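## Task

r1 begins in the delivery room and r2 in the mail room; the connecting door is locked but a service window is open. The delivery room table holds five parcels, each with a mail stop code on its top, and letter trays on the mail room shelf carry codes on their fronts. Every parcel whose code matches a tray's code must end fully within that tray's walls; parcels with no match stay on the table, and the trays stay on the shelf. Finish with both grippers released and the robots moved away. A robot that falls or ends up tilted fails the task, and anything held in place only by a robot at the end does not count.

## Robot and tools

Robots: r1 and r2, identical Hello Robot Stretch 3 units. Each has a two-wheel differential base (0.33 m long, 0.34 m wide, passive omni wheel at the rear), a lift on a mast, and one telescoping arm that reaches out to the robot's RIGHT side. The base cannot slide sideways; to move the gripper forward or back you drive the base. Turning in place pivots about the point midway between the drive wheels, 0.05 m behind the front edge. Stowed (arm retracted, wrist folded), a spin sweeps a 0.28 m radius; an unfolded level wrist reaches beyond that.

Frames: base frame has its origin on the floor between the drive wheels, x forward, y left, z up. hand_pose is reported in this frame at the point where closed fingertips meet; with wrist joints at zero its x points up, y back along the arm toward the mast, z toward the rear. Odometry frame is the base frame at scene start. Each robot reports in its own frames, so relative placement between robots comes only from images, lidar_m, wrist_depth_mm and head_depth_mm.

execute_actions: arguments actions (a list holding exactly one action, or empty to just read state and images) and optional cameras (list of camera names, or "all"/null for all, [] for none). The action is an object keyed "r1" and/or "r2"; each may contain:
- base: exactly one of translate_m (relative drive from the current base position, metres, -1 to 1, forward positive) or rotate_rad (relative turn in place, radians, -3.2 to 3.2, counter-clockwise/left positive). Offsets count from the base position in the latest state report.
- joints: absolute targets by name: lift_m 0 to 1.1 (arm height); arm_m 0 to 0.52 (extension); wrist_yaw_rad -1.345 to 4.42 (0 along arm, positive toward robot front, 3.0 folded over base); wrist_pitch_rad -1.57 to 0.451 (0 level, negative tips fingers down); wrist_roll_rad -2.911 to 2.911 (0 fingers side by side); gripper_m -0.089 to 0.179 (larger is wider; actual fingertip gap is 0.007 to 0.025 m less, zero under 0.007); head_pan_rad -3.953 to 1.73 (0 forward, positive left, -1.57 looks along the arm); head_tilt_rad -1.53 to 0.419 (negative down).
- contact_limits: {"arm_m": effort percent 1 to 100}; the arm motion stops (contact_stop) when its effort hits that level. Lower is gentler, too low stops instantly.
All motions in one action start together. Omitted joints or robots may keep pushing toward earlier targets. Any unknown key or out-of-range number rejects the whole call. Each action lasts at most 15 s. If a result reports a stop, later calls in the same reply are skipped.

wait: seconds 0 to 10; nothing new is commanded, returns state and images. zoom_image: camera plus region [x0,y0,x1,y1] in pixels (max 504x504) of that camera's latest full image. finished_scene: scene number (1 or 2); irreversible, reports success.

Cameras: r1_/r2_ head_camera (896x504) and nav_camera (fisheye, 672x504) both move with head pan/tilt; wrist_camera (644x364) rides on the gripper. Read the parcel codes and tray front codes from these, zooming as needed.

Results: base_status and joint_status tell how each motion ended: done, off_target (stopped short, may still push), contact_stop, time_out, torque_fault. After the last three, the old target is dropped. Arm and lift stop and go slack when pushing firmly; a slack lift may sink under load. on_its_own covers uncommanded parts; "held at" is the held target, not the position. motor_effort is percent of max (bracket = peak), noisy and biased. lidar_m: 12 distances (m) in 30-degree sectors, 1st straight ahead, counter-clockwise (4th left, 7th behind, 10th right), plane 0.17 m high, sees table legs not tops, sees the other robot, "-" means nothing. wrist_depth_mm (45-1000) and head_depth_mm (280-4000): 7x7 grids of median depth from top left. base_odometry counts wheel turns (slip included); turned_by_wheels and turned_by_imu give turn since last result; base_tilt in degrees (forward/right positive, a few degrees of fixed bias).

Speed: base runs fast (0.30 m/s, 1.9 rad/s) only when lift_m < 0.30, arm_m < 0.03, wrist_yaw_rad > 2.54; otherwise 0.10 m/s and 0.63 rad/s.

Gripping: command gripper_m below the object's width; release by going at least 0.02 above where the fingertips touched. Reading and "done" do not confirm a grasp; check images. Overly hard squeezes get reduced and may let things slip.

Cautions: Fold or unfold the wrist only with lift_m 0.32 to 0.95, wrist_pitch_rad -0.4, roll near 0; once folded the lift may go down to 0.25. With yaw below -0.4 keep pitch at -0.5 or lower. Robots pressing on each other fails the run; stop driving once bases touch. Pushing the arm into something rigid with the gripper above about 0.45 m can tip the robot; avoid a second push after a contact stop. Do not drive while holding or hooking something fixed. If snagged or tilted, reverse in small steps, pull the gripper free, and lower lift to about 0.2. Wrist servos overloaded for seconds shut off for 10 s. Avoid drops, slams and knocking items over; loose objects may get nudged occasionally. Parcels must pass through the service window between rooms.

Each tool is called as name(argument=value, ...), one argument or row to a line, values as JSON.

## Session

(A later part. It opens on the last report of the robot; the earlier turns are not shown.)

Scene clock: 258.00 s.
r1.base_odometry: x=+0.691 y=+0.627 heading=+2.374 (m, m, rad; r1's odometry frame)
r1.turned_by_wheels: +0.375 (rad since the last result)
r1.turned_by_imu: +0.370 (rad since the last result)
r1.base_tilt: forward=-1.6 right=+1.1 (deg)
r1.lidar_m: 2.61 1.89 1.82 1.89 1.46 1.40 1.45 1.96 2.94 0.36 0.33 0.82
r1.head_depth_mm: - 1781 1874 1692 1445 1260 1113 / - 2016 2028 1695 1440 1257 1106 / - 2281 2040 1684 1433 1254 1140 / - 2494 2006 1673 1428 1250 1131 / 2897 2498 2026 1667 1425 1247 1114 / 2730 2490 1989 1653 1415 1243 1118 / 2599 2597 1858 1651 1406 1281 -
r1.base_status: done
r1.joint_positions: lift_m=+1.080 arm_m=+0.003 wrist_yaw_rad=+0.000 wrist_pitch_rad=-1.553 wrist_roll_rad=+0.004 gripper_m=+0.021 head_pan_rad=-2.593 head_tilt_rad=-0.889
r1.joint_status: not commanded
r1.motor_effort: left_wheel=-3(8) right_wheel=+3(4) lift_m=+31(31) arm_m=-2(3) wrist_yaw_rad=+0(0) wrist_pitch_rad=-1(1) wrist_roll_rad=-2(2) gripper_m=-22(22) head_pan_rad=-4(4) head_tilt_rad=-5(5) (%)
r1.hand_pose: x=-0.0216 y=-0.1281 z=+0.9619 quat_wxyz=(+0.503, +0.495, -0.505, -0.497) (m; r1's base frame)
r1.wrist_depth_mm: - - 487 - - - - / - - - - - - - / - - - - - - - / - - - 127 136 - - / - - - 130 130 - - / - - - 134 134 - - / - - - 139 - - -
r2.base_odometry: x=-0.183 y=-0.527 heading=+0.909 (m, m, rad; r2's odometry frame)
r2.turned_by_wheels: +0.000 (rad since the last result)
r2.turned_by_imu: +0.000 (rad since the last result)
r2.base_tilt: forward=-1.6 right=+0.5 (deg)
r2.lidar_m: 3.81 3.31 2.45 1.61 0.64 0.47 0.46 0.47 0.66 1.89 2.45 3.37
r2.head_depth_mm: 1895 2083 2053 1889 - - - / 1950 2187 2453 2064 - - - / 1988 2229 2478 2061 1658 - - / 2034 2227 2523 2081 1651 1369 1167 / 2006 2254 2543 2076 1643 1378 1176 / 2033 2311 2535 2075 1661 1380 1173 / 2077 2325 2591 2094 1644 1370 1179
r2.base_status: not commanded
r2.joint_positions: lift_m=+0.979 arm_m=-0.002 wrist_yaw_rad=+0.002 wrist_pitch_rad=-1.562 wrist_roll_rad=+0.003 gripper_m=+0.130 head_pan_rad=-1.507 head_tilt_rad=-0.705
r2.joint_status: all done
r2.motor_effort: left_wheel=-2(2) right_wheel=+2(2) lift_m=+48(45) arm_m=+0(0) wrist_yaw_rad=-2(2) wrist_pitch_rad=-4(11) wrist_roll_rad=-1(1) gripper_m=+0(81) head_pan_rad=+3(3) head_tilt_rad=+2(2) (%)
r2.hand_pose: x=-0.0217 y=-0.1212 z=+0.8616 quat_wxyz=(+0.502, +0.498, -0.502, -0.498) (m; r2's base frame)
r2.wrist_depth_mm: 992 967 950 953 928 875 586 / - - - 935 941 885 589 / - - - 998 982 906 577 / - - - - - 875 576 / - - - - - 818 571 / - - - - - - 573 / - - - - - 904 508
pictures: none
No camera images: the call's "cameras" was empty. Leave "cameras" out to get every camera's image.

execute_actions(
  actions=[
    {"r1": {"base": {"translate_m": -1.0}, "joints": {"head_pan_rad": -1.3, "head_tilt_rad": -0.7}}, "r2": {"base": {"rotate_rad": -1.615}, "joints": {"lift_m": 1.08, "head_pan_rad": -1.3}}},
  ],
  cameras=["r2_head_camera"],
)

Scene clock: 274.43 s.
r1.base_odometry: x=+1.411 y=-0.067 heading=+2.374 (m, m, rad; r1's odometry frame)
r1.turned_by_wheels: +0.000 (rad since the last result)
r1.turned_by_imu: -0.004 (rad since the last result)
r1.base_tilt: forward=-1.7 right=+1.1 (deg)
r1.lidar_m: 3.33 2.40 2.19 0.76 0.55 0.53 0.54 0.73 1.86 2.53 1.18 1.14
r1.head_depth_mm: 2199 2391 2567 - - - - / 2395 2604 2736 2040 - - - / 2561 2861 2725 2025 1637 1402 - / 2834 3161 2702 2017 1632 1359 1182 / 3070 3366 2686 2012 1619 1358 1160 / 3441 3681 2655 1993 1609 1344 1157 / 3529 3666 2621 1982 1564 1345 1146
r1.base_status: done
r1.joint_positions: lift_m=+1.080 arm_m=+0.003 wrist_yaw_rad=+0.000 wrist_pitch_rad=-1.553 wrist_roll_rad=+0.004 gripper_m=+0.021 head_pan_rad=-1.307 head_tilt_rad=-0.705
r1.joint_status: all done
r1.motor_effort: left_wheel=-3(8) right_wheel=+2(2) lift_m=+31(31) arm_m=-2(2) wrist_yaw_rad=+0(0) wrist_pitch_rad=-1(1) wrist_roll_rad=-2(2) gripper_m=-22(21) head_pan_rad=+4(47) head_tilt_rad=+1(15) (%)
r1.hand_pose: x=-0.0216 y=-0.1281 z=+0.9619 quat_wxyz=(+0.503, +0.495, -0.505, -0.497) (m; r1's base frame)
r1.wrist_depth_mm: - - - - - - - / - - - - - - 943 / - - - - - - 837 / - - - 127 136 - 750 / - - - 130 130 957 688 / - - - 134 134 810 638 / - - - 139 889 806 583
r2.base_odometry: x=-0.183 y=-0.527 heading=-0.706 (m, m, rad; r2's odometry frame)
r2.turned_by_wheels: -1.615 (rad since the last result)
r2.turned_by_imu: -1.594 (rad since the last result)
r2.base_tilt: forward=-1.6 right=+0.5 (deg)
r2.lidar_m: 1.58 2.42 3.21 3.83 3.51 2.48 1.96 0.67 0.48 0.46 0.47 0.62
r2.head_depth_mm: 2982 2012 2728 618 - - - / 3042 3392 2749 621 498 710 - / - 3604 2522 622 497 762 1022 / - - 2744 623 514 806 1014 / - - 2767 626 529 858 1110 / - - 2623 628 548 913 1125 / 514 541 570 603 549 981 1160
r2.base_status: done
r2.joint_positions: lift_m=+1.079 arm_m=-0.002 wrist_yaw_rad=+0.002 wrist_pitch_rad=-1.562 wrist_roll_rad=+0.003 gripper_m=+0.130 head_pan_rad=-1.307 head_tilt_rad=-0.705
r2.joint_status: all done
r2.motor_effort: left_wheel=+3(6) right_wheel=-1(6) lift_m=+48(49) arm_m=+0(0) wrist_yaw_rad=-2(2) wrist_pitch_rad=-4(4) wrist_roll_rad=-2(1) gripper_m=+0(0) head_pan_rad=+3(21) head_tilt_rad=+2(2) (%)
r2.hand_pose: x=-0.0217 y=-0.1211 z=+0.9616 quat_wxyz=(+0.502, +0.498, -0.502, -0.498) (m; r2's base frame)
r2.wrist_depth_mm: 902 910 916 949 941 947 938 / - - - - - - - / - - - - - - - / - - - - - - - / - - - - - - - / - - - - - - - / - - - - - - -
pictures: r2_head_camera (sideways: a quarter turn clockwise sets it upright)
Images, in order (width x height): r2_head_camera 896x504.

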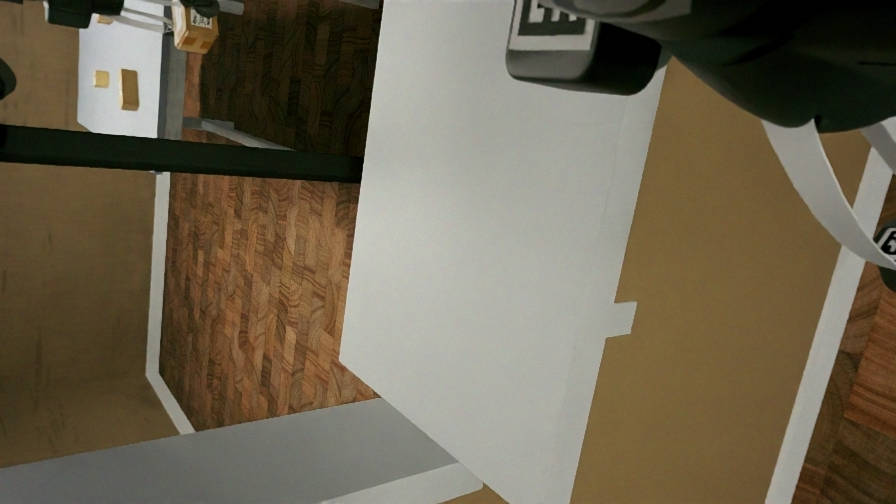

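execute_actions(
  actions=[
    {"r1": {"base": {"rotate_rad": -2.088}, "joints": {"lift_m": 1.095, "arm_m": 0.18}}, "r2": {"base": {"rotate_rad": 0.028}}},
  ],
  cameras=["r1_head_camera", "r1_wrist_camera", "r2_nav_camera"],
)

Scene clock: 291.80 s.
r1.base_odometry: x=+1.411 y=-0.067 heading=+0.286 (m, m, rad; r1's odometry frame)
r1.turned_by_wheels: -2.088 (rad since the last result)
r1.turned_by_imu: -2.060 (rad since the last result)
r1.base_tilt: forward=-1.5 right=+1.0 (deg)
r1.lidar_m: 1.89 2.53 1.18 1.15 3.32 2.40 2.16 0.76 0.55 0.53 0.55 0.74
r1.head_depth_mm: 3858 - - - 446 804 999 / 798 3833 2727 589 358 837 1063 / - 3545 1268 624 546 871 1096 / - - 2711 620 750 920 1118 / - - 821 615 774 972 1137 / - 3365 714 611 821 1028 1151 / 503 543 604 640 856 1093 1157
r1.base_status: done
r1.joint_positions: lift_m=+1.095 arm_m=+0.180 wrist_yaw_rad=+0.000 wrist_pitch_rad=-1.553 wrist_roll_rad=+0.004 gripper_m=+0.021 head_pan_rad=-1.307 head_tilt_rad=-0.705
r1.joint_status: all done
r1.motor_effort: left_wheel=+1(5) right_wheel=-4(7) lift_m=+31(35) arm_m=+2(3) wrist_yaw_rad=+0(0) wrist_pitch_rad=-1(1) wrist_roll_rad=-3(2) gripper_m=-21(22) head_pan_rad=+3(3) head_tilt_rad=+1(2) (%)
r1.hand_pose: x=-0.0216 y=-0.3052 z=+0.9769 quat_wxyz=(+0.503, +0.494, -0.505, -0.497) (m; r1's base frame)
r1.wrist_depth_mm: 226 226 223 220 220 218 217 / - - - - - - - / - - - - - - - / - - - 127 137 - - / - - - 130 130 - - / - - - 135 134 - - / - - - 139 - - -
r2.base_odometry: x=-0.183 y=-0.527 heading=-0.678 (m, m, rad; r2's odometry frame)
r2.turned_by_wheels: +0.028 (rad since the last result)
r2.turned_by_imu: +0.028 (rad since the last result)
r2.base_tilt: forward=-1.6 right=+0.5 (deg)
r2.lidar_m: 1.74 2.44 3.31 3.82 3.39 2.47 1.75 0.65 0.47 0.45 0.47 0.64
r2.head_depth_mm: 3010 3365 2736 620 - - - / 622 1121 1322 622 497 709 - / - - 2617 623 498 764 1026 / - - 2744 625 512 813 1027 / - - 2788 630 530 874 1107 / - 3937 684 630 549 939 1145 / 491 516 557 606 784 1014 1179
r2.base_status: done
r2.joint_positions: lift_m=+1.079 arm_m=-0.002 wrist_yaw_rad=+0.002 wrist_pitch_rad=-1.562 wrist_roll_rad=+0.003 gripper_m=+0.130 head_pan_rad=-1.307 head_tilt_rad=-0.705
r2.joint_status: not commanded
r2.motor_effort: left_wheel=+0(2) right_wheel=+0(2) lift_m=+48(48) arm_m=+0(0) wrist_yaw_rad=-2(2) wrist_pitch_rad=-4(4) wrist_roll_rad=-1(2) gripper_m=+0(0) head_pan_rad=+3(3) head_tilt_rad=+2(3) (%)
r2.hand_pose: x=-0.0217 y=-0.1211 z=+0.9616 quat_wxyz=(+0.502, +0.498, -0.502, -0.498) (m; r2's base frame)
r2.wrist_depth_mm: 978 941 948 949 902 915 917 / - - - - - - - / - - - - - - - / - - - - - - - / - - - - - - - / - - - - - - - / - - - - - - -
pictures: r1_head_camera (sideways: a quarter turn clockwise sets it upright), r1_wrist_camera, r2_nav_camera (sideways: a quarter turn counterclockwise sets it upright)
Images, in order (width x height): r1_head_camera 896x504, r1_wrist_camera 644x364, r2_nav_camera 672x504.

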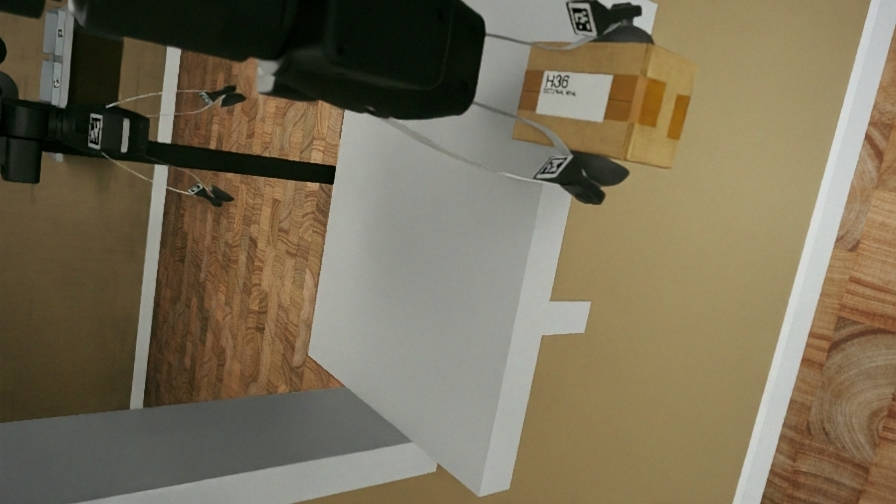

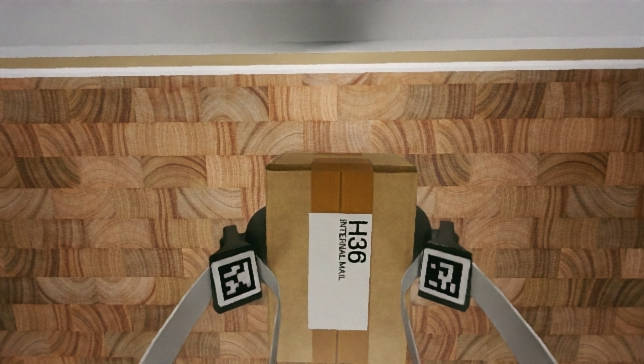

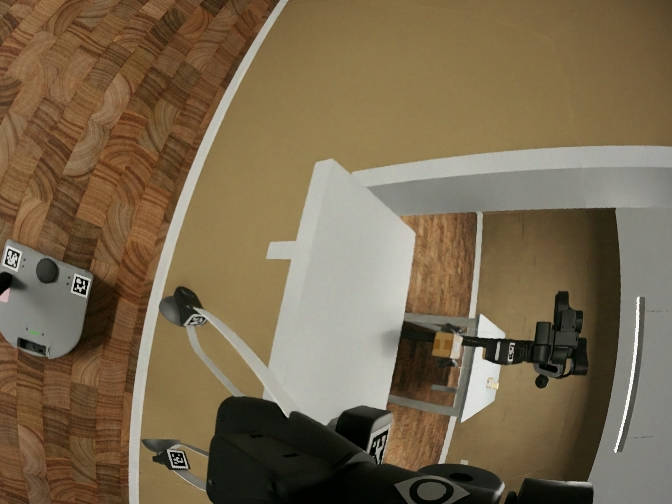

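execute_actions(
  actions=[
    {"r1": {"joints": {"lift_m": 1.065, "arm_m": 0.50}}, "r2": {"base": {"translate_m": 0.094}}},
  ],
  cameras=["r1_wrist_camera", "r2_head_camera"],
)

Scene clock: 300.97 s.
r1.base_odometry: x=+1.411 y=-0.067 heading=+0.286 (m, m, rad; r1's odometry frame)
r1.turned_by_wheels: +0.000 (rad since the last result)
r1.turned_by_imu: +0.001 (rad since the last result)
r1.base_tilt: forward=-1.5 right=+1.1 (deg)
r1.lidar_m: 1.88 2.53 1.18 1.15 3.31 2.40 2.17 0.76 0.55 0.53 0.54 0.74
r1.head_depth_mm: 739 - 2756 622 535 799 1000 / 3747 3372 1281 608 549 839 1057 / - - 2728 624 718 880 1102 / - - 2679 619 750 921 1119 / - - 818 615 775 975 1135 / - 3407 713 610 816 1030 1160 / 503 542 603 640 853 1090 1153
r1.base_status: not commanded
r1.joint_positions: lift_m=+1.065 arm_m=+0.500 wrist_yaw_rad=+0.000 wrist_pitch_rad=-1.553 wrist_roll_rad=+0.004 gripper_m=+0.021 head_pan_rad=-1.307 head_tilt_rad=-0.705
r1.joint_status: all done
r1.motor_effort: left_wheel=+1(1) right_wheel=-3(2) lift_m=+23(25) arm_m=+3(1) wrist_yaw_rad=+1(0) wrist_pitch_rad=-1(1) wrist_roll_rad=-2(2) gripper_m=-21(22) head_pan_rad=+3(3) head_tilt_rad=+2(1) (%)
r1.hand_pose: x=-0.0216 y=-0.6251 z=+0.9473 quat_wxyz=(+0.503, +0.494, -0.505, -0.497) (m; r1's base frame)
r1.wrist_depth_mm: 196 195 194 192 191 190 188 / 203 201 199 198 197 195 193 / 209 207 205 203 202 201 199 / 215 214 211 127 137 207 206 / 221 220 218 130 130 214 212 / 229 229 225 134 135 219 220 / 237 236 234 139 227 229 227
r2.base_odometry: x=-0.110 y=-0.585 heading=-0.678 (m, m, rad; r2's odometry frame)
r2.turned_by_wheels: +0.000 (rad since the last result)
r2.turned_by_imu: +0.000 (rad since the last result)
r2.base_tilt: forward=-1.6 right=+0.6 (deg)
r2.lidar_m: 1.74 2.34 3.19 3.80 3.51 2.56 1.75 0.65 0.47 0.45 0.47 0.64
r2.head_depth_mm: 331 394 383 508 - - - / 355 3301 2523 560 496 707 - / - - 2751 622 497 763 1030 / - - 2762 626 512 815 1022 / - 569 613 606 529 870 1102 / 418 456 511 594 728 938 1149 / 402 460 535 637 778 1013 1176
r2.base_status: done
r2.joint_positions: lift_m=+1.079 arm_m=-0.002 wrist_yaw_rad=+0.002 wrist_pitch_rad=-1.562 wrist_roll_rad=+0.003 gripper_m=+0.130 head_pan_rad=-1.307 head_tilt_rad=-0.705
r2.joint_status: not commanded
r2.motor_effort: left_wheel=+0(4) right_wheel=+0(4) lift_m=+48(48) arm_m=+0(0) wrist_yaw_rad=-2(2) wrist_pitch_rad=-4(4) wrist_roll_rad=-2(2) gripper_m=+0(0) head_pan_rad=+4(3) head_tilt_rad=+2(2) (%)
r2.hand_pose: x=-0.0217 y=-0.1211 z=+0.9616 quat_wxyz=(+0.502, +0.498, -0.502, -0.498) (m; r2's base frame)
r2.wrist_depth_mm: 999 958 960 930 918 911 900 / - - - - - - - / - - - - - - - / - - - - - - - / - - - - - - - / - - - - - - - / - - - - - - -
pictures: r1_wrist_camera, r2_head_camera (sideways: a quarter turn clockwise sets it upright)
Images, in order (width x height): r1_wrist_camera 644x364, r2_head_camera 896x504.

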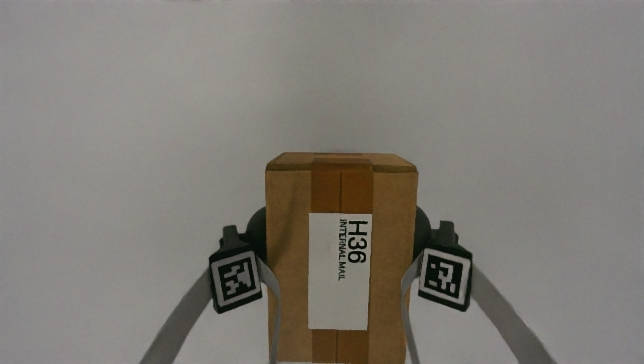

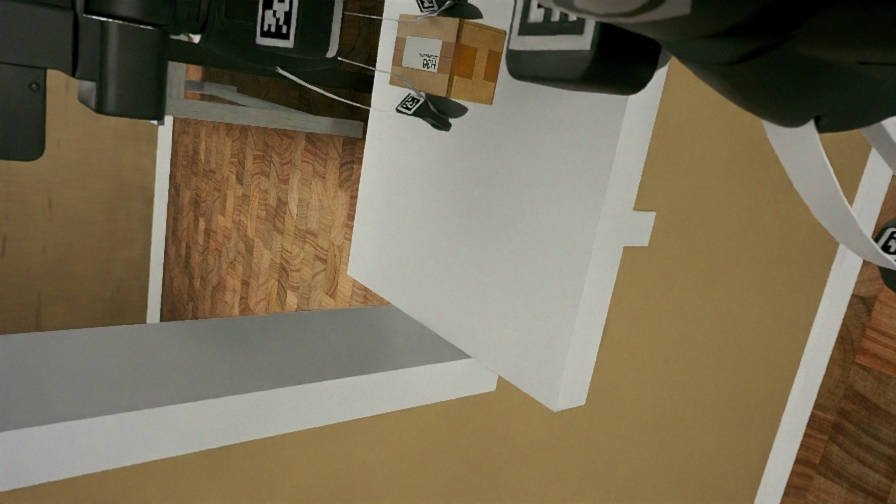

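execute_actions(
  actions=[
    {"r1": {"joints": {"lift_m": 1.034}}},
  ],
  cameras=[],
)

execute_actions(
  actions=[
    {"r1": {"joints": {"gripper_m": 0.12}}},
  ],
  cameras=["r1_wrist_camera"],
)

Scene clock: 305.07 s.
r1.base_odometry: x=+1.411 y=-0.067 heading=+0.286 (m, m, rad; r1's odometry frame)
r1.turned_by_wheels: +0.000 (rad since the last result)
r1.turned_by_imu: +0.001 (rad since the last result)
r1.base_tilt: forward=-1.7 right=+1.0 (deg)
r1.lidar_m: 1.88 2.53 1.18 1.15 3.31 2.40 2.17 0.76 0.55 0.53 0.54 0.74
r1.head_depth_mm: 741 - 2640 613 536 802 997 / 3783 3610 1272 612 550 834 1056 / - - 2730 624 720 879 1105 / - - 2697 621 751 921 1115 / - - 817 617 775 977 1133 / - 3389 713 611 819 1022 1160 / 503 543 602 640 859 1091 1150
r1.base_status: not commanded
r1.joint_positions: lift_m=+1.034 arm_m=+0.500 wrist_yaw_rad=+0.000 wrist_pitch_rad=-1.555 wrist_roll_rad=+0.004 gripper_m=+0.021 head_pan_rad=-1.307 head_tilt_rad=-0.705
r1.joint_status: all done
r1.motor_effort: left_wheel=+1(1) right_wheel=-3(3) lift_m=+16(23) arm_m=+3(3) wrist_yaw_rad=+0(0) wrist_pitch_rad=+0(1) wrist_roll_rad=-2(2) gripper_m=-21(22) head_pan_rad=+3(3) head_tilt_rad=+1(2) (%)
r1.hand_pose: x=-0.0216 y=-0.6248 z=+0.9166 quat_wxyz=(+0.503, +0.495, -0.505, -0.498) (m; r1's base frame)
r1.wrist_depth_mm: 169 166 165 164 164 162 161 / 172 172 171 170 168 167 166 / 178 177 176 175 173 171 171 / 184 183 181 127 136 177 177 / 191 189 186 130 130 183 182 / 196 194 192 134 135 188 186 / 203 202 200 139 194 194 194
r2.base_odometry: x=-0.110 y=-0.585 heading=-0.678 (m, m, rad; r2's odometry frame)
r2.turned_by_wheels: +0.000 (rad since the last result)
r2.turned_by_imu: +0.000 (rad since the last result)
r2.base_tilt: forward=-1.7 right=+0.5 (deg)
r2.lidar_m: 1.73 2.34 3.17 3.81 3.54 2.56 1.75 0.65 0.47 0.45 0.47 0.64
r2.head_depth_mm: 332 371 405 541 - - - / 345 402 2481 562 498 709 - / - - 2727 624 498 764 1029 / - - 2782 626 514 814 1029 / - 567 613 606 530 873 1099 / 419 455 511 595 728 935 1144 / 403 461 535 636 784 1011 1173
r2.base_status: not commanded
r2.joint_positions: lift_m=+1.079 arm_m=-0.002 wrist_yaw_rad=+0.002 wrist_pitch_rad=-1.562 wrist_roll_rad=+0.003 gripper_m=+0.130 head_pan_rad=-1.307 head_tilt_rad=-0.705
r2.joint_status: not commanded
r2.motor_effort: left_wheel=+0(0) right_wheel=+0(0) lift_m=+48(48) arm_m=+0(0) wrist_yaw_rad=-1(2) wrist_pitch_rad=-4(4) wrist_roll_rad=-1(2) gripper_m=+0(0) head_pan_rad=+3(3) head_tilt_rad=+2(1) (%)
r2.hand_pose: x=-0.0217 y=-0.1211 z=+0.9616 quat_wxyz=(+0.502, +0.498, -0.502, -0.498) (m; r2's base frame)
r2.wrist_depth_mm: 982 954 914 943 911 917 884 / - - - - - - - / - - - - - - - / - - - - - - - / - - - - - - - / - - - - - - - / - - - - - - -
pictures: none
No camera images: the call's "cameras" was empty. Leave "cameras" out to get every camera's image.

Scene clock: 306.57 s.
r1.base_odometry: x=+1.411 y=-0.067 heading=+0.286 (m, m, rad; r1's odometry frame)
r1.turned_by_wheels: +0.000 (rad since the last result)
r1.turned_by_imu: +0.000 (rad since the last result)
r1.base_tilt: forward=-1.6 right=+1.0 (deg)
r1.lidar_m: 1.89 2.54 1.18 1.15 3.31 2.40 2.17 0.75 0.55 0.53 0.55 0.74
r1.head_depth_mm: 744 - 2698 614 537 798 1000 / 3763 3573 1270 616 549 841 1062 / - - 2729 623 719 878 1099 / - - 2654 621 748 923 1125 / - - 818 615 775 968 1136 / - 3429 713 612 816 1028 1150 / 505 542 604 642 857 1092 1152
r1.base_status: not commanded
r1.joint_positions: lift_m=+1.034 arm_m=+0.500 wrist_yaw_rad=+0.000 wrist_pitch_rad=-1.555 wrist_roll_rad=+0.004 gripper_m=+0.120 head_pan_rad=-1.307 head_tilt_rad=-0.705
r1.joint_status: all done
r1.motor_effort: left_wheel=+1(1) right_wheel=-2(2) lift_m=+22(22) arm_m=+3(3) wrist_yaw_rad=+0(1) wrist_pitch_rad=+0(1) wrist_roll_rad=-2(2) gripper_m=+0(96) head_pan_rad=+3(4) head_tilt_rad=+1(2) (%)
r1.hand_pose: x=-0.0216 y=-0.6247 z=+0.9163 quat_wxyz=(+0.503, +0.495, -0.505, -0.498) (m; r1's base frame)
r1.wrist_depth_mm: 167 165 164 163 162 161 160 / 171 170 169 167 167 165 165 / 177 176 174 172 173 170 169 / 182 181 179 128 131 176 174 / 188 187 185 131 180 180 180 / 195 193 192 135 186 - 186 / 201 201 199 141 193 195 192
r2.base_odometry: x=-0.110 y=-0.585 heading=-0.678 (m, m, rad; r2's odometry frame)
r2.turned_by_wheels: +0.000 (rad since the last result)
r2.turned_by_imu: +0.000 (rad since the last result)
r2.base_tilt: forward=-1.6 right=+0.5 (deg)
r2.lidar_m: 1.74 2.34 3.18 3.82 3.52 2.56 1.74 0.65 0.47 0.46 0.47 0.64
r2.head_depth_mm: 332 370 408 561 - - - / 351 406 2509 579 496 708 - / - - 2764 624 496 763 1025 / - - 2715 624 512 814 1025 / - 568 614 605 530 871 1101 / 418 455 510 594 733 941 1150 / 403 461 537 634 784 1012 1178
r2.base_status: not commanded
r2.joint_positions: lift_m=+1.079 arm_m=-0.002 wrist_yaw_rad=+0.002 wrist_pitch_rad=-1.562 wrist_roll_rad=+0.003 gripper_m=+0.130 head_pan_rad=-1.307 head_tilt_rad=-0.705
r2.joint_status: not commanded
r2.motor_effort: left_wheel=+0(0) right_wheel=+0(0) lift_m=+48(48) arm_m=+0(0) wrist_yaw_rad=-2(2) wrist_pitch_rad=-4(4) wrist_roll_rad=-2(1) gripper_m=+0(0) head_pan_rad=+3(4) head_tilt_rad=+2(2) (%)
r2.hand_pose: x=-0.0217 y=-0.1211 z=+0.9616 quat_wxyz=(+0.502, +0.498, -0.502, -0.498) (m; r2's base frame)
r2.wrist_depth_mm: 972 951 960 931 922 893 882 / - - - - - - - / - - - - - - - / - - - - - - - / - - - - - - - / - - - - - - - / - - - - - - -
pictures: r1_wrist_camera
Images, in order (width x height): r1_wrist_camera 644x364.

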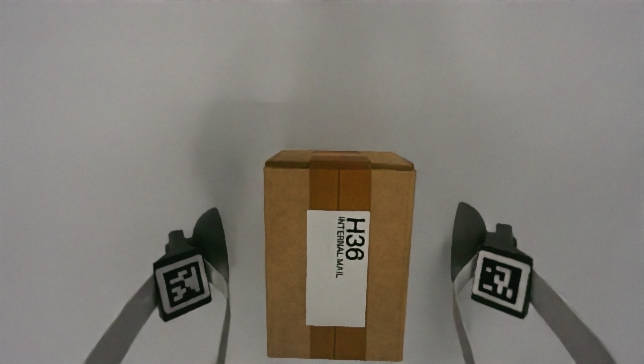

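execute_actions(
  actions=[
    {"r1": {"joints": {"lift_m": 1.05, "arm_m": 0.2}}, "r2": {"joints": {"arm_m": 0.15, "lift_m": 1.095}}},
  ],
  cameras=["r2_wrist_camera", "r2_head_camera"],
)

Scene clock: 323.67 s.
r1.base_odometry: x=+1.411 y=-0.067 heading=+0.286 (m, m, rad; r1's odometry frame)
r1.turned_by_wheels: +0.000 (rad since the last result)
r1.turned_by_imu: +0.001 (rad since the last result)
r1.base_tilt: forward=-1.6 right=+1.1 (deg)
r1.lidar_m: 1.88 2.53 1.18 1.15 3.30 2.39 2.16 0.76 0.55 0.53 0.54 0.74
r1.head_depth_mm: 619 711 - - 532 809 997 / 3684 3422 2736 - 548 838 1059 / - - 2716 626 547 882 1102 / - - 2701 620 746 918 1126 / - - 819 616 777 974 1139 / - 3459 715 614 817 1030 1157 / 503 542 603 640 858 1094 1155
r1.base_status: not commanded
r1.joint_positions: lift_m=+1.050 arm_m=+0.200 wrist_yaw_rad=+0.000 wrist_pitch_rad=-1.555 wrist_roll_rad=+0.004 gripper_m=+0.120 head_pan_rad=-1.307 head_tilt_rad=-0.704
r1.joint_status: all done
r1.motor_effort: left_wheel=+1(1) right_wheel=-3(2) lift_m=+30(33) arm_m=-3(8) wrist_yaw_rad=+0(1) wrist_pitch_rad=+0(0) wrist_roll_rad=-2(2) gripper_m=+0(0) head_pan_rad=+3(4) head_tilt_rad=+1(1) (%)
r1.hand_pose: x=-0.0216 y=-0.3252 z=+0.9319 quat_wxyz=(+0.503, +0.495, -0.505, -0.497) (m; r1's base frame)
r1.wrist_depth_mm: 181 181 180 180 178 176 176 / - - - - - - - / - - - - - - - / - - - - - - - / - - - - - - - / - - - - - - - / - - - - - - -
r2.base_odometry: x=-0.110 y=-0.585 heading=-0.678 (m, m, rad; r2's odometry frame)
r2.turned_by_wheels: +0.000 (rad since the last result)
r2.turned_by_imu: +0.000 (rad since the last result)
r2.base_tilt: forward=-1.6 right=+0.5 (deg)
r2.lidar_m: 1.73 2.34 3.19 3.82 3.52 2.56 1.75 0.65 0.47 0.46 0.47 0.64
r2.head_depth_mm: 588 1073 2662 - 494 678 851 / - 3109 2398 600 496 719 915 / - - 2727 623 513 769 983 / - - 2760 625 515 818 1066 / - 567 614 605 530 871 1103 / 418 455 511 594 729 936 1143 / 400 461 536 635 781 1015 1173
r2.base_status: not commanded
r2.joint_positions: lift_m=+1.094 arm_m=+0.150 wrist_yaw_rad=+0.001 wrist_pitch_rad=-1.563 wrist_roll_rad=+0.003 gripper_m=+0.130 head_pan_rad=-1.307 head_tilt_rad=-0.705
r2.joint_status: all done
r2.motor_effort: left_wheel=+0(0) right_wheel=+0(0) lift_m=+48(52) arm_m=+4(1) wrist_yaw_rad=-1(1) wrist_pitch_rad=-3(4) wrist_roll_rad=-2(1) gripper_m=+0(0) head_pan_rad=+3(3) head_tilt_rad=+2(2) (%)
r2.hand_pose: x=-0.0217 y=-0.2724 z=+0.9766 quat_wxyz=(+0.502, +0.498, -0.502, -0.499) (m; r2's base frame)
r2.wrist_depth_mm: 222 220 217 216 213 212 209 / 226 226 224 219 219 217 214 / - - - - - - - / - - - - - - - / - - - - - - - / - - - - - - - / - - - - - - -
pictures: r2_head_camera (sideways: a quarter turn clockwise sets it upright), r2_wrist_camera
Images, in order (width x height): r2_head_camera 896x504, r2_wrist_camera 644x364.

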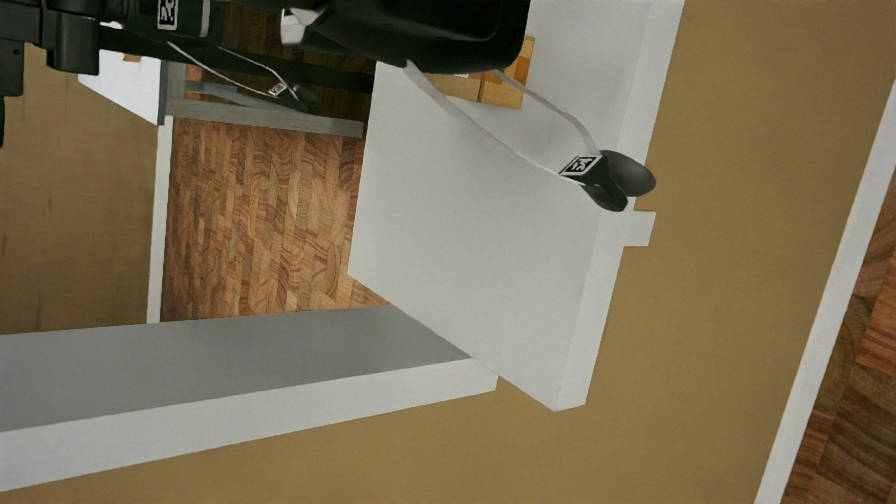

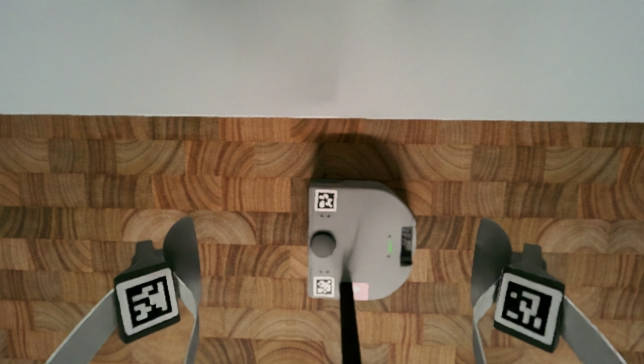

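execute_actions(
  actions=[
    {"r1": {"base": {"translate_m": 0.12}, "joints": {"lift_m": 0.84, "arm_m": 0.0, "wrist_yaw_rad": 2.8, "gripper_m": 0.04}}, "r2": {"joints": {"arm_m": 0.35}}},
  ],
  cameras=["r2_wrist_camera"],
)

Scene clock: 334.37 s.
r1.base_odometry: x=+1.526 y=-0.033 heading=+0.287 (m, m, rad; r1's odometry frame)
r1.turned_by_wheels: +0.000 (rad since the last result)
r1.turned_by_imu: +0.001 (rad since the last result)
r1.base_tilt: forward=-1.5 right=+1.0 (deg)
r1.lidar_m: 1.88 2.41 3.27 1.15 1.18 2.52 2.15 0.75 0.55 0.52 0.54 0.74
r1.head_depth_mm: 3873 3634 1234 632 535 788 - / - - 2825 631 550 829 - / - - 2734 623 546 839 - / - - 2705 621 747 894 - / 479 530 595 616 784 970 1139 / 444 503 576 672 816 1028 1151 / 461 522 599 704 856 1091 1154
r1.base_status: done
r1.joint_positions: lift_m=+0.840 arm_m=+0.003 wrist_yaw_rad=+2.798 wrist_pitch_rad=-1.555 wrist_roll_rad=+0.004 gripper_m=+0.040 head_pan_rad=-1.307 head_tilt_rad=-0.704
r1.joint_status: all done
joint sent to its limit — the command would take r1.arm_m past its lower limit, so that joint was sent only as far as its limit.
r1.motor_effort: left_wheel=+1(5) right_wheel=-2(3) lift_m=+22(23) arm_m=-2(1) wrist_yaw_rad=+1(2) wrist_pitch_rad=+0(0) wrist_roll_rad=-2(2) gripper_m=+0(91) head_pan_rad=+3(3) head_tilt_rad=+1(2) (%)
r1.hand_pose: x=-0.0279 y=-0.1666 z=+0.7223 quat_wxyz=(+0.576, +0.582, +0.401, +0.411) (m; r1's base frame)
r1.wrist_depth_mm: 844 868 835 837 830 817 828 / 893 899 - - 857 858 859 / 919 879 910 - 914 903 875 / 947 923 930 914 905 913 877 / - 982 941 956 922 827 707 / - - - 882 - 647 568 / - 997 793 696 589 511 466
r2.base_odometry: x=-0.110 y=-0.585 heading=-0.678 (m, m, rad; r2's odometry frame)
r2.turned_by_wheels: +0.000 (rad since the last result)
r2.turned_by_imu: +0.000 (rad since the last result)
r2.base_tilt: forward=-1.6 right=+0.5 (deg)
r2.lidar_m: 1.73 2.34 3.18 3.81 3.52 2.56 1.75 0.65 0.47 0.46 0.47 0.64
r2.head_depth_mm: 3867 1981 2512 579 495 681 849 / - 3290 2605 581 497 718 914 / - - 2728 623 496 763 986 / - - 2752 626 513 816 1069 / - 569 615 606 531 871 1107 / 419 455 511 593 729 936 1141 / 399 460 534 635 784 1018 1179
r2.base_status: not commanded
r2.joint_positions: lift_m=+1.094 arm_m=+0.350 wrist_yaw_rad=+0.001 wrist_pitch_rad=-1.563 wrist_roll_rad=+0.003 gripper_m=+0.130 head_pan_rad=-1.307 head_tilt_rad=-0.705
r2.joint_status: all done
r2.motor_effort: left_wheel=+0(0) right_wheel=+1(0) lift_m=+48(48) arm_m=+4(3) wrist_yaw_rad=+0(1) wrist_pitch_rad=-4(4) wrist_roll_rad=-2(1) gripper_m=+0(0) head_pan_rad=+3(3) head_tilt_rad=+2(2) (%)
r2.hand_pose: x=-0.0216 y=-0.4724 z=+0.9766 quat_wxyz=(+0.501, +0.497, -0.502, -0.499) (m; r2's base frame)
r2.wrist_depth_mm: 222 220 217 215 213 211 210 / 227 225 222 221 219 218 213 / 232 230 227 178 223 220 220 / 237 235 233 180 229 228 224 / 244 239 237 184 234 232 229 / 249 - 244 244 239 - 235 / 254 254 252 248 245 246 239
pictures: r2_wrist_camera
Images, in order (width x height): r2_wrist_camera 644x364.

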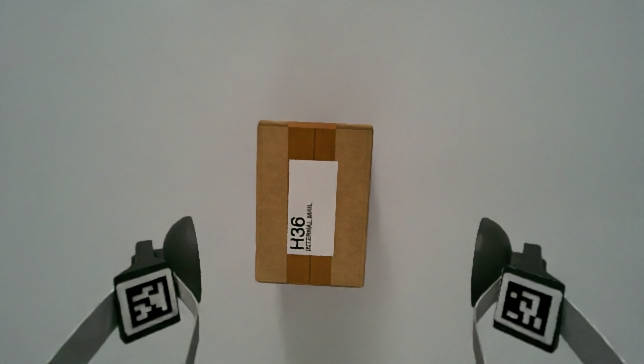

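execute_actions(
  actions=[
    {"r1": {"base": {"translate_m": 0.07}, "joints": {"lift_m": 0.69, "wrist_pitch_rad": -0.45}}, "r2": {"base": {"translate_m": 0.012}, "joints": {"arm_m": 0.362, "lift_m": 1.042, "gripper_m": 0.11}}},
  ],
  cameras=["r2_wrist_camera"],
)

Scene clock: 344.20 s.
r1.base_odometry: x=+1.593 y=-0.013 heading=+0.287 (m, m, rad; r1's odometry frame)
r1.turned_by_wheels: +0.000 (rad since the last result)
r1.turned_by_imu: +0.001 (rad since the last result)
r1.base_tilt: forward=-1.5 right=+0.9 (deg)
r1.lidar_m: 1.89 2.34 3.16 1.14 1.34 2.60 2.15 0.75 0.55 0.52 0.54 0.74
r1.head_depth_mm: - - 2654 635 536 794 990 / - - 2725 629 549 834 1052 / - - 2712 626 549 874 1088 / 435 494 575 607 744 921 1116 / 435 490 559 647 781 968 1137 / 449 506 581 676 817 1023 1158 / 461 520 598 708 857 1088 1155
r1.base_status: done
r1.joint_positions: lift_m=+0.690 arm_m=+0.003 wrist_yaw_rad=+2.798 wrist_pitch_rad=-0.471 wrist_roll_rad=+0.004 gripper_m=+0.040 head_pan_rad=-1.307 head_tilt_rad=-0.704
r1.joint_status: all done
r1.motor_effort: left_wheel=+1(5) right_wheel=-1(3) lift_m=+22(19) arm_m=-2(2) wrist_yaw_rad=+1(2) wrist_pitch_rad=+8(10) wrist_roll_rad=-2(2) gripper_m=+0(0) head_pan_rad=+3(4) head_tilt_rad=+1(1) (%)
r1.hand_pose: x=+0.0519 y=+0.0570 z=+0.6911 quat_wxyz=(+0.280, +0.707, +0.045, +0.648) (m; r1's base frame)
r1.wrist_depth_mm: - - - - - - - / - - - - - - - / - - - - - - - / - - - - - - - / - - - - - - - / 988 961 1000 973 - 947 941 / 872 850 843 833 828 812 832
r2.base_odometry: x=-0.101 y=-0.593 heading=-0.678 (m, m, rad; r2's odometry frame)
r2.turned_by_wheels: +0.000 (rad since the last result)
r2.turned_by_imu: +0.000 (rad since the last result)
r2.base_tilt: forward=-1.6 right=+0.5 (deg)
r2.lidar_m: 1.73 2.33 3.18 3.82 3.55 2.58 1.74 0.65 0.47 0.46 0.47 0.64
r2.head_depth_mm: 3814 2107 - 560 495 680 852 / - 3373 2585 633 496 717 914 / - - 2760 623 497 759 983 / - - 2766 624 513 812 1070 / 492 535 582 602 530 870 1106 / 404 446 504 600 737 938 1150 / 403 462 534 635 781 1011 1176
r2.base_status: done
r2.joint_positions: lift_m=+1.043 arm_m=+0.362 wrist_yaw_rad=+0.001 wrist_pitch_rad=-1.563 wrist_roll_rad=+0.003 gripper_m=+0.110 head_pan_rad=-1.307 head_tilt_rad=-0.705
r2.joint_status: all done
r2.motor_effort: left_wheel=+0(4) right_wheel=+0(4) lift_m=+17(47) arm_m=+4(7) wrist_yaw_rad=+0(1) wrist_pitch_rad=-3(3) wrist_roll_rad=-1(1) gripper_m=-1(75) head_pan_rad=+3(4) head_tilt_rad=+2(2) (%)
r2.hand_pose: x=-0.0216 y=-0.4844 z=+0.9249 quat_wxyz=(+0.501, +0.498, -0.502, -0.499) (m; r2's base frame)
r2.wrist_depth_mm: 171 169 168 167 165 164 162 / 175 174 172 170 169 167 166 / 179 177 177 173 173 171 169 / 183 181 180 128 128 175 173 / 188 187 184 131 131 178 178 / 191 191 188 134 158 - 181 / 197 197 194 138 187 189 186
pictures: r2_wrist_camera
Images, in order (width x height): r2_wrist_camera 644x364.

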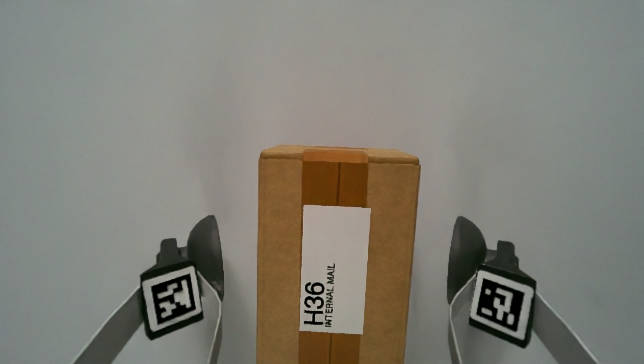

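execute_actions(
  actions=[
    {"r1": {"joints": {"lift_m": 0.59}}, "r2": {"joints": {"gripper_m": 0.015}}},
  ],
  cameras=[],
)

execute_actions(
  actions=[
    {"r1": {"joints": {"lift_m": 0.54}}, "r2": {"joints": {"lift_m": 1.07}}},
  ],
  cameras=["r2_wrist_camera"],
)

Scene clock: 348.57 s.
r1.base_odometry: x=+1.593 y=-0.013 heading=+0.287 (m, m, rad; r1's odometry frame)
r1.turned_by_wheels: +0.000 (rad since the last result)
r1.turned_by_imu: +0.001 (rad since the last result)
r1.base_tilt: forward=-1.7 right=+1.0 (deg)
r1.lidar_m: 1.89 2.34 3.17 1.14 1.34 2.60 2.15 0.75 0.55 0.52 0.54 0.74
r1.head_depth_mm: - - 2642 634 536 797 993 / - - 2741 632 549 831 1055 / - - 2731 625 548 872 1102 / 434 493 573 606 745 918 1123 / 436 490 558 649 782 970 1147 / 449 506 582 676 814 1026 1157 / 460 520 597 706 853 1089 1154
r1.base_status: not commanded
r1.joint_positions: lift_m=+0.590 arm_m=+0.003 wrist_yaw_rad=+2.798 wrist_pitch_rad=-0.470 wrist_roll_rad=+0.004 gripper_m=+0.040 head_pan_rad=-1.307 head_tilt_rad=-0.704
r1.joint_status: all done
r1.motor_effort: left_wheel=+1(1) right_wheel=-2(3) lift_m=+23(26) arm_m=-2(2) wrist_yaw_rad=+2(1) wrist_pitch_rad=+8(8) wrist_roll_rad=-2(2) gripper_m=+0(0) head_pan_rad=+4(4) head_tilt_rad=+1(1) (%)
r1.hand_pose: x=+0.0519 y=+0.0571 z=+0.5913 quat_wxyz=(+0.280, +0.707, +0.045, +0.648) (m; r1's base frame)
r1.wrist_depth_mm: - - - - - - - / - - - - - - - / - - - - - - - / - - - - - - - / - - - 964 1000 971 945 / 869 828 871 839 - 825 827 / 737 743 736 744 736 724 724
r2.base_odometry: x=-0.101 y=-0.593 heading=-0.678 (m, m, rad; r2's odometry frame)
r2.turned_by_wheels: +0.000 (rad since the last result)
r2.turned_by_imu: +0.000 (rad since the last result)
r2.base_tilt: forward=-1.6 right=+0.5 (deg)
r2.lidar_m: 1.74 2.32 3.16 3.81 3.55 2.57 1.75 0.65 0.47 0.46 0.47 0.64
r2.head_depth_mm: 3849 2168 2624 535 495 679 847 / - 3470 2607 623 495 718 914 / - - 2730 624 498 763 982 / - - 2767 624 512 817 1068 / 491 533 583 603 532 870 1113 / 403 446 504 599 734 936 1150 / 403 462 533 635 782 1016 1173
r2.base_status: not commanded
r2.joint_positions: lift_m=+1.043 arm_m=+0.362 wrist_yaw_rad=+0.001 wrist_pitch_rad=-1.563 wrist_roll_rad=+0.003 gripper_m=+0.016 head_pan_rad=-1.307 head_tilt_rad=-0.705
r2.joint_status: all done
r2.motor_effort: left_wheel=+0(0) right_wheel=+0(0) lift_m=+17(17) arm_m=+4(4) wrist_yaw_rad=-1(0) wrist_pitch_rad=-3(3) wrist_roll_rad=-2(1) gripper_m=-16(92) head_pan_rad=+3(3) head_tilt_rad=+2(2) (%)
r2.hand_pose: x=-0.0216 y=-0.4844 z=+0.9249 quat_wxyz=(+0.501, +0.498, -0.502, -0.499) (m; r2's base frame)
r2.wrist_depth_mm: 170 170 168 166 166 164 162 / 175 173 172 170 169 167 166 / 180 179 176 173 172 171 170 / 183 182 179 124 124 175 173 / 189 186 183 127 127 180 177 / 193 191 131 130 129 182 182 / 198 197 194 132 188 188 186
pictures: none
No camera images: the call's "cameras" was empty. Leave "cameras" out to get every camera's image.

Scene clock: 349.87 s.
r1.base_odometry: x=+1.593 y=-0.013 heading=+0.287 (m, m, rad; r1's odometry frame)
r1.turned_by_wheels: +0.000 (rad since the last result)
r1.turned_by_imu: +0.000 (rad since the last result)
r1.base_tilt: forward=-1.6 right=+0.9 (deg)
r1.lidar_m: 1.88 2.34 3.18 1.14 1.34 2.59 2.14 0.75 0.55 0.52 0.54 0.74
r1.head_depth_mm: - - 2611 633 537 793 996 / - - 2736 629 548 830 1055 / - - 2683 625 549 871 1100 / 435 492 576 608 748 916 1117 / 436 489 558 646 781 969 1140 / 449 507 579 679 817 1023 1153 / 461 521 599 702 854 1091 1156
r1.base_status: not commanded
r1.joint_positions: lift_m=+0.540 arm_m=+0.003 wrist_yaw_rad=+2.798 wrist_pitch_rad=-0.470 wrist_roll_rad=+0.004 gripper_m=+0.040 head_pan_rad=-1.307 head_tilt_rad=-0.704
r1.joint_status: all done
r1.motor_effort: left_wheel=+1(1) right_wheel=-2(2) lift_m=+22(21) arm_m=-2(2) wrist_yaw_rad=+1(1) wrist_pitch_rad=+8(8) wrist_roll_rad=-2(2) gripper_m=+0(0) head_pan_rad=+3(4) head_tilt_rad=+1(1) (%)
r1.hand_pose: x=+0.0519 y=+0.0571 z=+0.5413 quat_wxyz=(+0.280, +0.707, +0.045, +0.648) (m; r1's base frame)
r1.wrist_depth_mm: - - - - - - - / - - - - - - - / - - - - - - - / - - - - - - - / 953 - 924 910 945 890 870 / 814 782 818 785 - 767 753 / 694 672 676 681 673 661 665
r2.base_odometry: x=-0.101 y=-0.593 heading=-0.678 (m, m, rad; r2's odometry frame)
r2.turned_by_wheels: +0.000 (rad since the last result)
r2.turned_by_imu: +0.000 (rad since the last result)
r2.base_tilt: forward=-1.6 right=+0.5 (deg)
r2.lidar_m: 1.74 2.33 3.15 3.81 3.56 2.57 1.75 0.65 0.47 0.45 0.47 0.64
r2.head_depth_mm: 3783 2173 2497 506 496 681 849 / - 3436 2620 601 495 721 912 / - - 2724 625 498 764 979 / - - 2789 625 512 812 1068 / 492 533 583 603 531 868 1102 / 403 446 504 601 734 933 1145 / 403 463 537 635 782 1015 1175
r2.base_status: not commanded
r2.joint_positions: lift_m=+1.069 arm_m=+0.362 wrist_yaw_rad=+0.001 wrist_pitch_rad=-1.563 wrist_roll_rad=+0.003 gripper_m=+0.016 head_pan_rad=-1.307 head_tilt_rad=-0.705
r2.joint_status: all done
r2.motor_effort: left_wheel=+0(0) right_wheel=+0(0) lift_m=+49(49) arm_m=+4(4) wrist_yaw_rad=-1(1) wrist_pitch_rad=-4(3) wrist_roll_rad=-2(1) gripper_m=-15(16) head_pan_rad=+3(4) head_tilt_rad=+2(2) (%)
r2.hand_pose: x=-0.0216 y=-0.4844 z=+0.9516 quat_wxyz=(+0.501, +0.498, -0.502, -0.499) (m; r2's base frame)
r2.wrist_depth_mm: 196 195 194 191 190 189 187 / 201 199 198 195 194 192 191 / 206 204 201 200 199 196 195 / 211 209 206 124 125 200 200 / 217 214 211 127 127 207 205 / 223 220 131 130 129 211 209 / 227 227 223 132 218 216 214
pictures: r2_wrist_camera
Images, in order (width x height): r2_wrist_camera 644x364.

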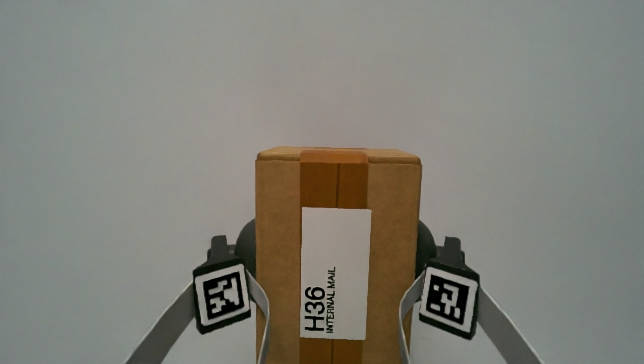

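execute_actions(
  actions=[
    {"r1": {"base": {"translate_m": 0.14}, "joints": {"lift_m": 0.29, "head_pan_rad": 0.0, "head_tilt_rad": -0.6}}, "r2": {"joints": {"arm_m": 0.11}}},
  ],
  cameras=[],
)

execute_actions(
  actions=[
    {"r1": {"base": {"translate_m": 0.43}}, "r2": {"base": {"rotate_rad": 1.70}, "joints": {"arm_m": 0.0, "lift_m": 0.79, "wrist_yaw_rad": 2.7, "head_pan_rad": 0.0, "head_tilt_rad": -0.4}}},
  ],
  cameras=["r2_wrist_camera"],
)

Scene clock: 363.43 s.
r1.base_odometry: x=+1.727 y=+0.027 heading=+0.287 (m, m, rad; r1's odometry frame)
r1.turned_by_wheels: +0.000 (rad since the last result)
r1.turned_by_imu: +0.002 (rad since the last result)
r1.base_tilt: forward=-1.6 right=+1.1 (deg)
r1.lidar_m: 1.85 2.19 2.99 1.13 1.78 2.74 2.13 0.75 0.54 0.52 0.54 0.74
r1.head_depth_mm: 1317 1307 1291 1279 1263 1308 1192 / 1739 1893 1824 1807 1701 1466 1231 / 1766 1944 2171 2302 1799 1467 1226 / 1756 1924 2158 2323 1796 1443 1220 / 1743 1947 2149 2306 1789 1439 1212 / 1750 1920 2139 2308 1765 1435 1210 / 1745 1915 2144 2276 1761 1432 1200
r1.base_status: done
r1.joint_positions: lift_m=+0.290 arm_m=+0.003 wrist_yaw_rad=+2.798 wrist_pitch_rad=-0.470 wrist_roll_rad=+0.004 gripper_m=+0.040 head_pan_rad=-0.007 head_tilt_rad=-0.606
r1.joint_status: all done
r1.motor_effort: left_wheel=+1(5) right_wheel=-2(1) lift_m=+22(22) arm_m=-2(2) wrist_yaw_rad=+1(2) wrist_pitch_rad=+8(8) wrist_roll_rad=-2(2) gripper_m=+0(1) head_pan_rad=+4(46) head_tilt_rad=+2(13) (%)
r1.hand_pose: x=+0.0519 y=+0.0571 z=+0.2913 quat_wxyz=(+0.280, +0.707, +0.045, +0.648) (m; r1's base frame)
r1.wrist_depth_mm: - - - - - - - / - - - - - - - / - 874 876 845 842 828 815 / 707 702 692 681 669 659 655 / 573 - 580 561 579 552 541 / 492 - - 484 - 477 472 / - - - 419 419 415 414
r2.base_odometry: x=-0.101 y=-0.593 heading=-0.678 (m, m, rad; r2's odometry frame)
r2.turned_by_wheels: +0.000 (rad since the last result)
r2.turned_by_imu: +0.000 (rad since the last result)
r2.base_tilt: forward=-1.6 right=+0.6 (deg)
r2.lidar_m: 1.73 2.33 3.15 3.82 3.53 2.58 1.75 0.65 0.47 0.46 0.47 0.64
r2.head_depth_mm: 3848 3381 2907 - - 326 315 / - 3379 2619 620 496 327 914 / - - 2756 624 498 770 982 / - - 2710 626 515 812 1074 / 492 532 579 601 529 871 1106 / 403 444 505 600 735 936 1142 / 402 463 535 636 781 1017 1182
r2.base_status: not commanded
r2.joint_positions: lift_m=+1.069 arm_m=+0.110 wrist_yaw_rad=+0.001 wrist_pitch_rad=-1.563 wrist_roll_rad=+0.003 gripper_m=+0.016 head_pan_rad=-1.307 head_tilt_rad=-0.704
r2.joint_status: all done
r2.motor_effort: left_wheel=+0(0) right_wheel=+0(0) lift_m=+49(49) arm_m=-3(4) wrist_yaw_rad=+0(0) wrist_pitch_rad=-3(3) wrist_roll_rad=-1(1) gripper_m=-16(16) head_pan_rad=+3(3) head_tilt_rad=+1(2) (%)
r2.hand_pose: x=-0.0216 y=-0.2332 z=+0.9516 quat_wxyz=(+0.501, +0.498, -0.502, -0.499) (m; r2's base frame)
r2.wrist_depth_mm: 196 196 194 193 190 189 187 / - - - - - 1000 940 / - - - - - - - / - - - 125 125 - - / - - - 127 127 - - / - - 131 130 129 - - / - - - 134 - - -
pictures: none
No camera images: the call's "cameras" was empty. Leave "cameras" out to get every camera's image.

Scene clock: 367.07 s.
r1.base_odometry: x=+2.140 y=+0.148 heading=+0.287 (m, m, rad; r1's odometry frame)
r1.turned_by_wheels: +0.000 (rad since the last result)
r1.turned_by_imu: +0.003 (rad since the last result)
r1.base_tilt: forward=-1.7 right=+1.0 (deg)
r1.lidar_m: 1.69 1.75 2.39 2.57 1.18 3.16 2.10 0.74 0.54 0.52 0.54 0.71
r1.head_depth_mm: 1357 1283 1300 1295 1271 1255 1181 / 1389 1550 1702 1885 1697 1461 1228 / 1392 1548 1729 1939 1818 1460 1227 / 1389 1540 1702 1936 1797 1451 1223 / 1389 1542 1717 1931 1768 1454 1215 / 1392 1535 1713 1921 1757 1436 1206 / 1382 1532 1689 1922 1761 1430 1201
r1.base_status: done
r1.joint_positions: lift_m=+0.290 arm_m=+0.003 wrist_yaw_rad=+2.799 wrist_pitch_rad=-0.470 wrist_roll_rad=+0.004 gripper_m=+0.040 head_pan_rad=-0.007 head_tilt_rad=-0.605
r1.joint_status: not commanded
r1.motor_effort: left_wheel=+0(7) right_wheel=-1(4) lift_m=+22(23) arm_m=-2(2) wrist_yaw_rad=+1(1) wrist_pitch_rad=+8(8) wrist_roll_rad=-2(2) gripper_m=+1(0) head_pan_rad=+3(3) head_tilt_rad=+2(2) (%)
r1.hand_pose: x=+0.0519 y=+0.0572 z=+0.2913 quat_wxyz=(+0.280, +0.707, +0.045, +0.648) (m; r1's base frame)
r1.wrist_depth_mm: - - - - - - - / - - - - - - - / - 896 857 862 832 823 830 / 707 717 687 682 678 664 653 / 578 - 567 561 585 550 545 / 498 - - 478 - 473 468 / - - - 418 414 414 411
r2.base_odometry: x=-0.101 y=-0.593 heading=+1.022 (m, m, rad; r2's odometry frame)
r2.turned_by_wheels: +1.700 (rad since the last result)
r2.turned_by_imu: +1.677 (rad since the last result)
r2.base_tilt: forward=-1.6 right=+0.5 (deg)
r2.lidar_m: 3.81 3.14 2.51 1.21 0.57 0.46 0.45 0.49 0.75 2.24 2.43 3.69
r2.head_depth_mm: 3148 3300 3549 3484 2342 1729 1399 / 3177 3406 3668 3533 2347 1741 1394 / 3287 3547 3703 3490 2322 1744 1389 / 3311 3534 3768 3501 2340 1757 1395 / 3362 3591 3954 3573 2352 1756 1399 / 3384 3671 - 3525 2341 1752 1395 / 3500 3711 - 3589 2361 1758 1397
r2.base_status: done
r2.joint_positions: lift_m=+0.791 arm_m=+0.000 wrist_yaw_rad=+2.698 wrist_pitch_rad=-1.563 wrist_roll_rad=+0.003 gripper_m=+0.016 head_pan_rad=-0.007 head_tilt_rad=-0.409
r2.joint_status: all done
r2.motor_effort: left_wheel=-2(6) right_wheel=+2(5) lift_m=+18(42) arm_m=-3(8) wrist_yaw_rad=+3(2) wrist_pitch_rad=-3(3) wrist_roll_rad=-1(1) gripper_m=-16(16) head_pan_rad=+3(45) head_tilt_rad=+4(27) (%)
r2.hand_pose: x=-0.0307 y=-0.1655 z=+0.6729 quat_wxyz=(+0.597, +0.599, +0.375, +0.379) (m; r2's base frame)
r2.wrist_depth_mm: 656 796 - 792 753 771 755 / 626 814 - 811 798 791 775 / 598 829 - - 828 805 779 / 565 760 844 124 125 822 807 / 542 743 851 127 126 847 833 / 513 685 131 130 129 848 834 / 487 607 854 133 862 878 856
pictures: r2_wrist_camera
Images, in order (width x height): r2_wrist_camera 644x364.

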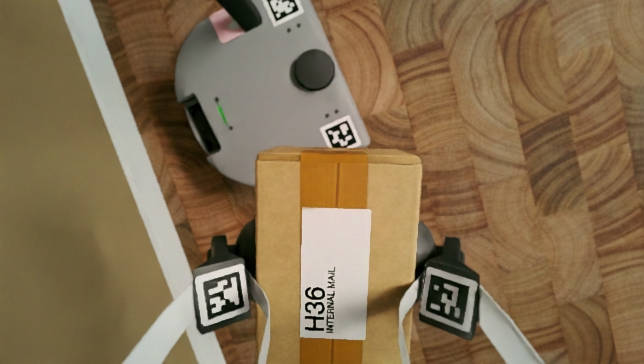

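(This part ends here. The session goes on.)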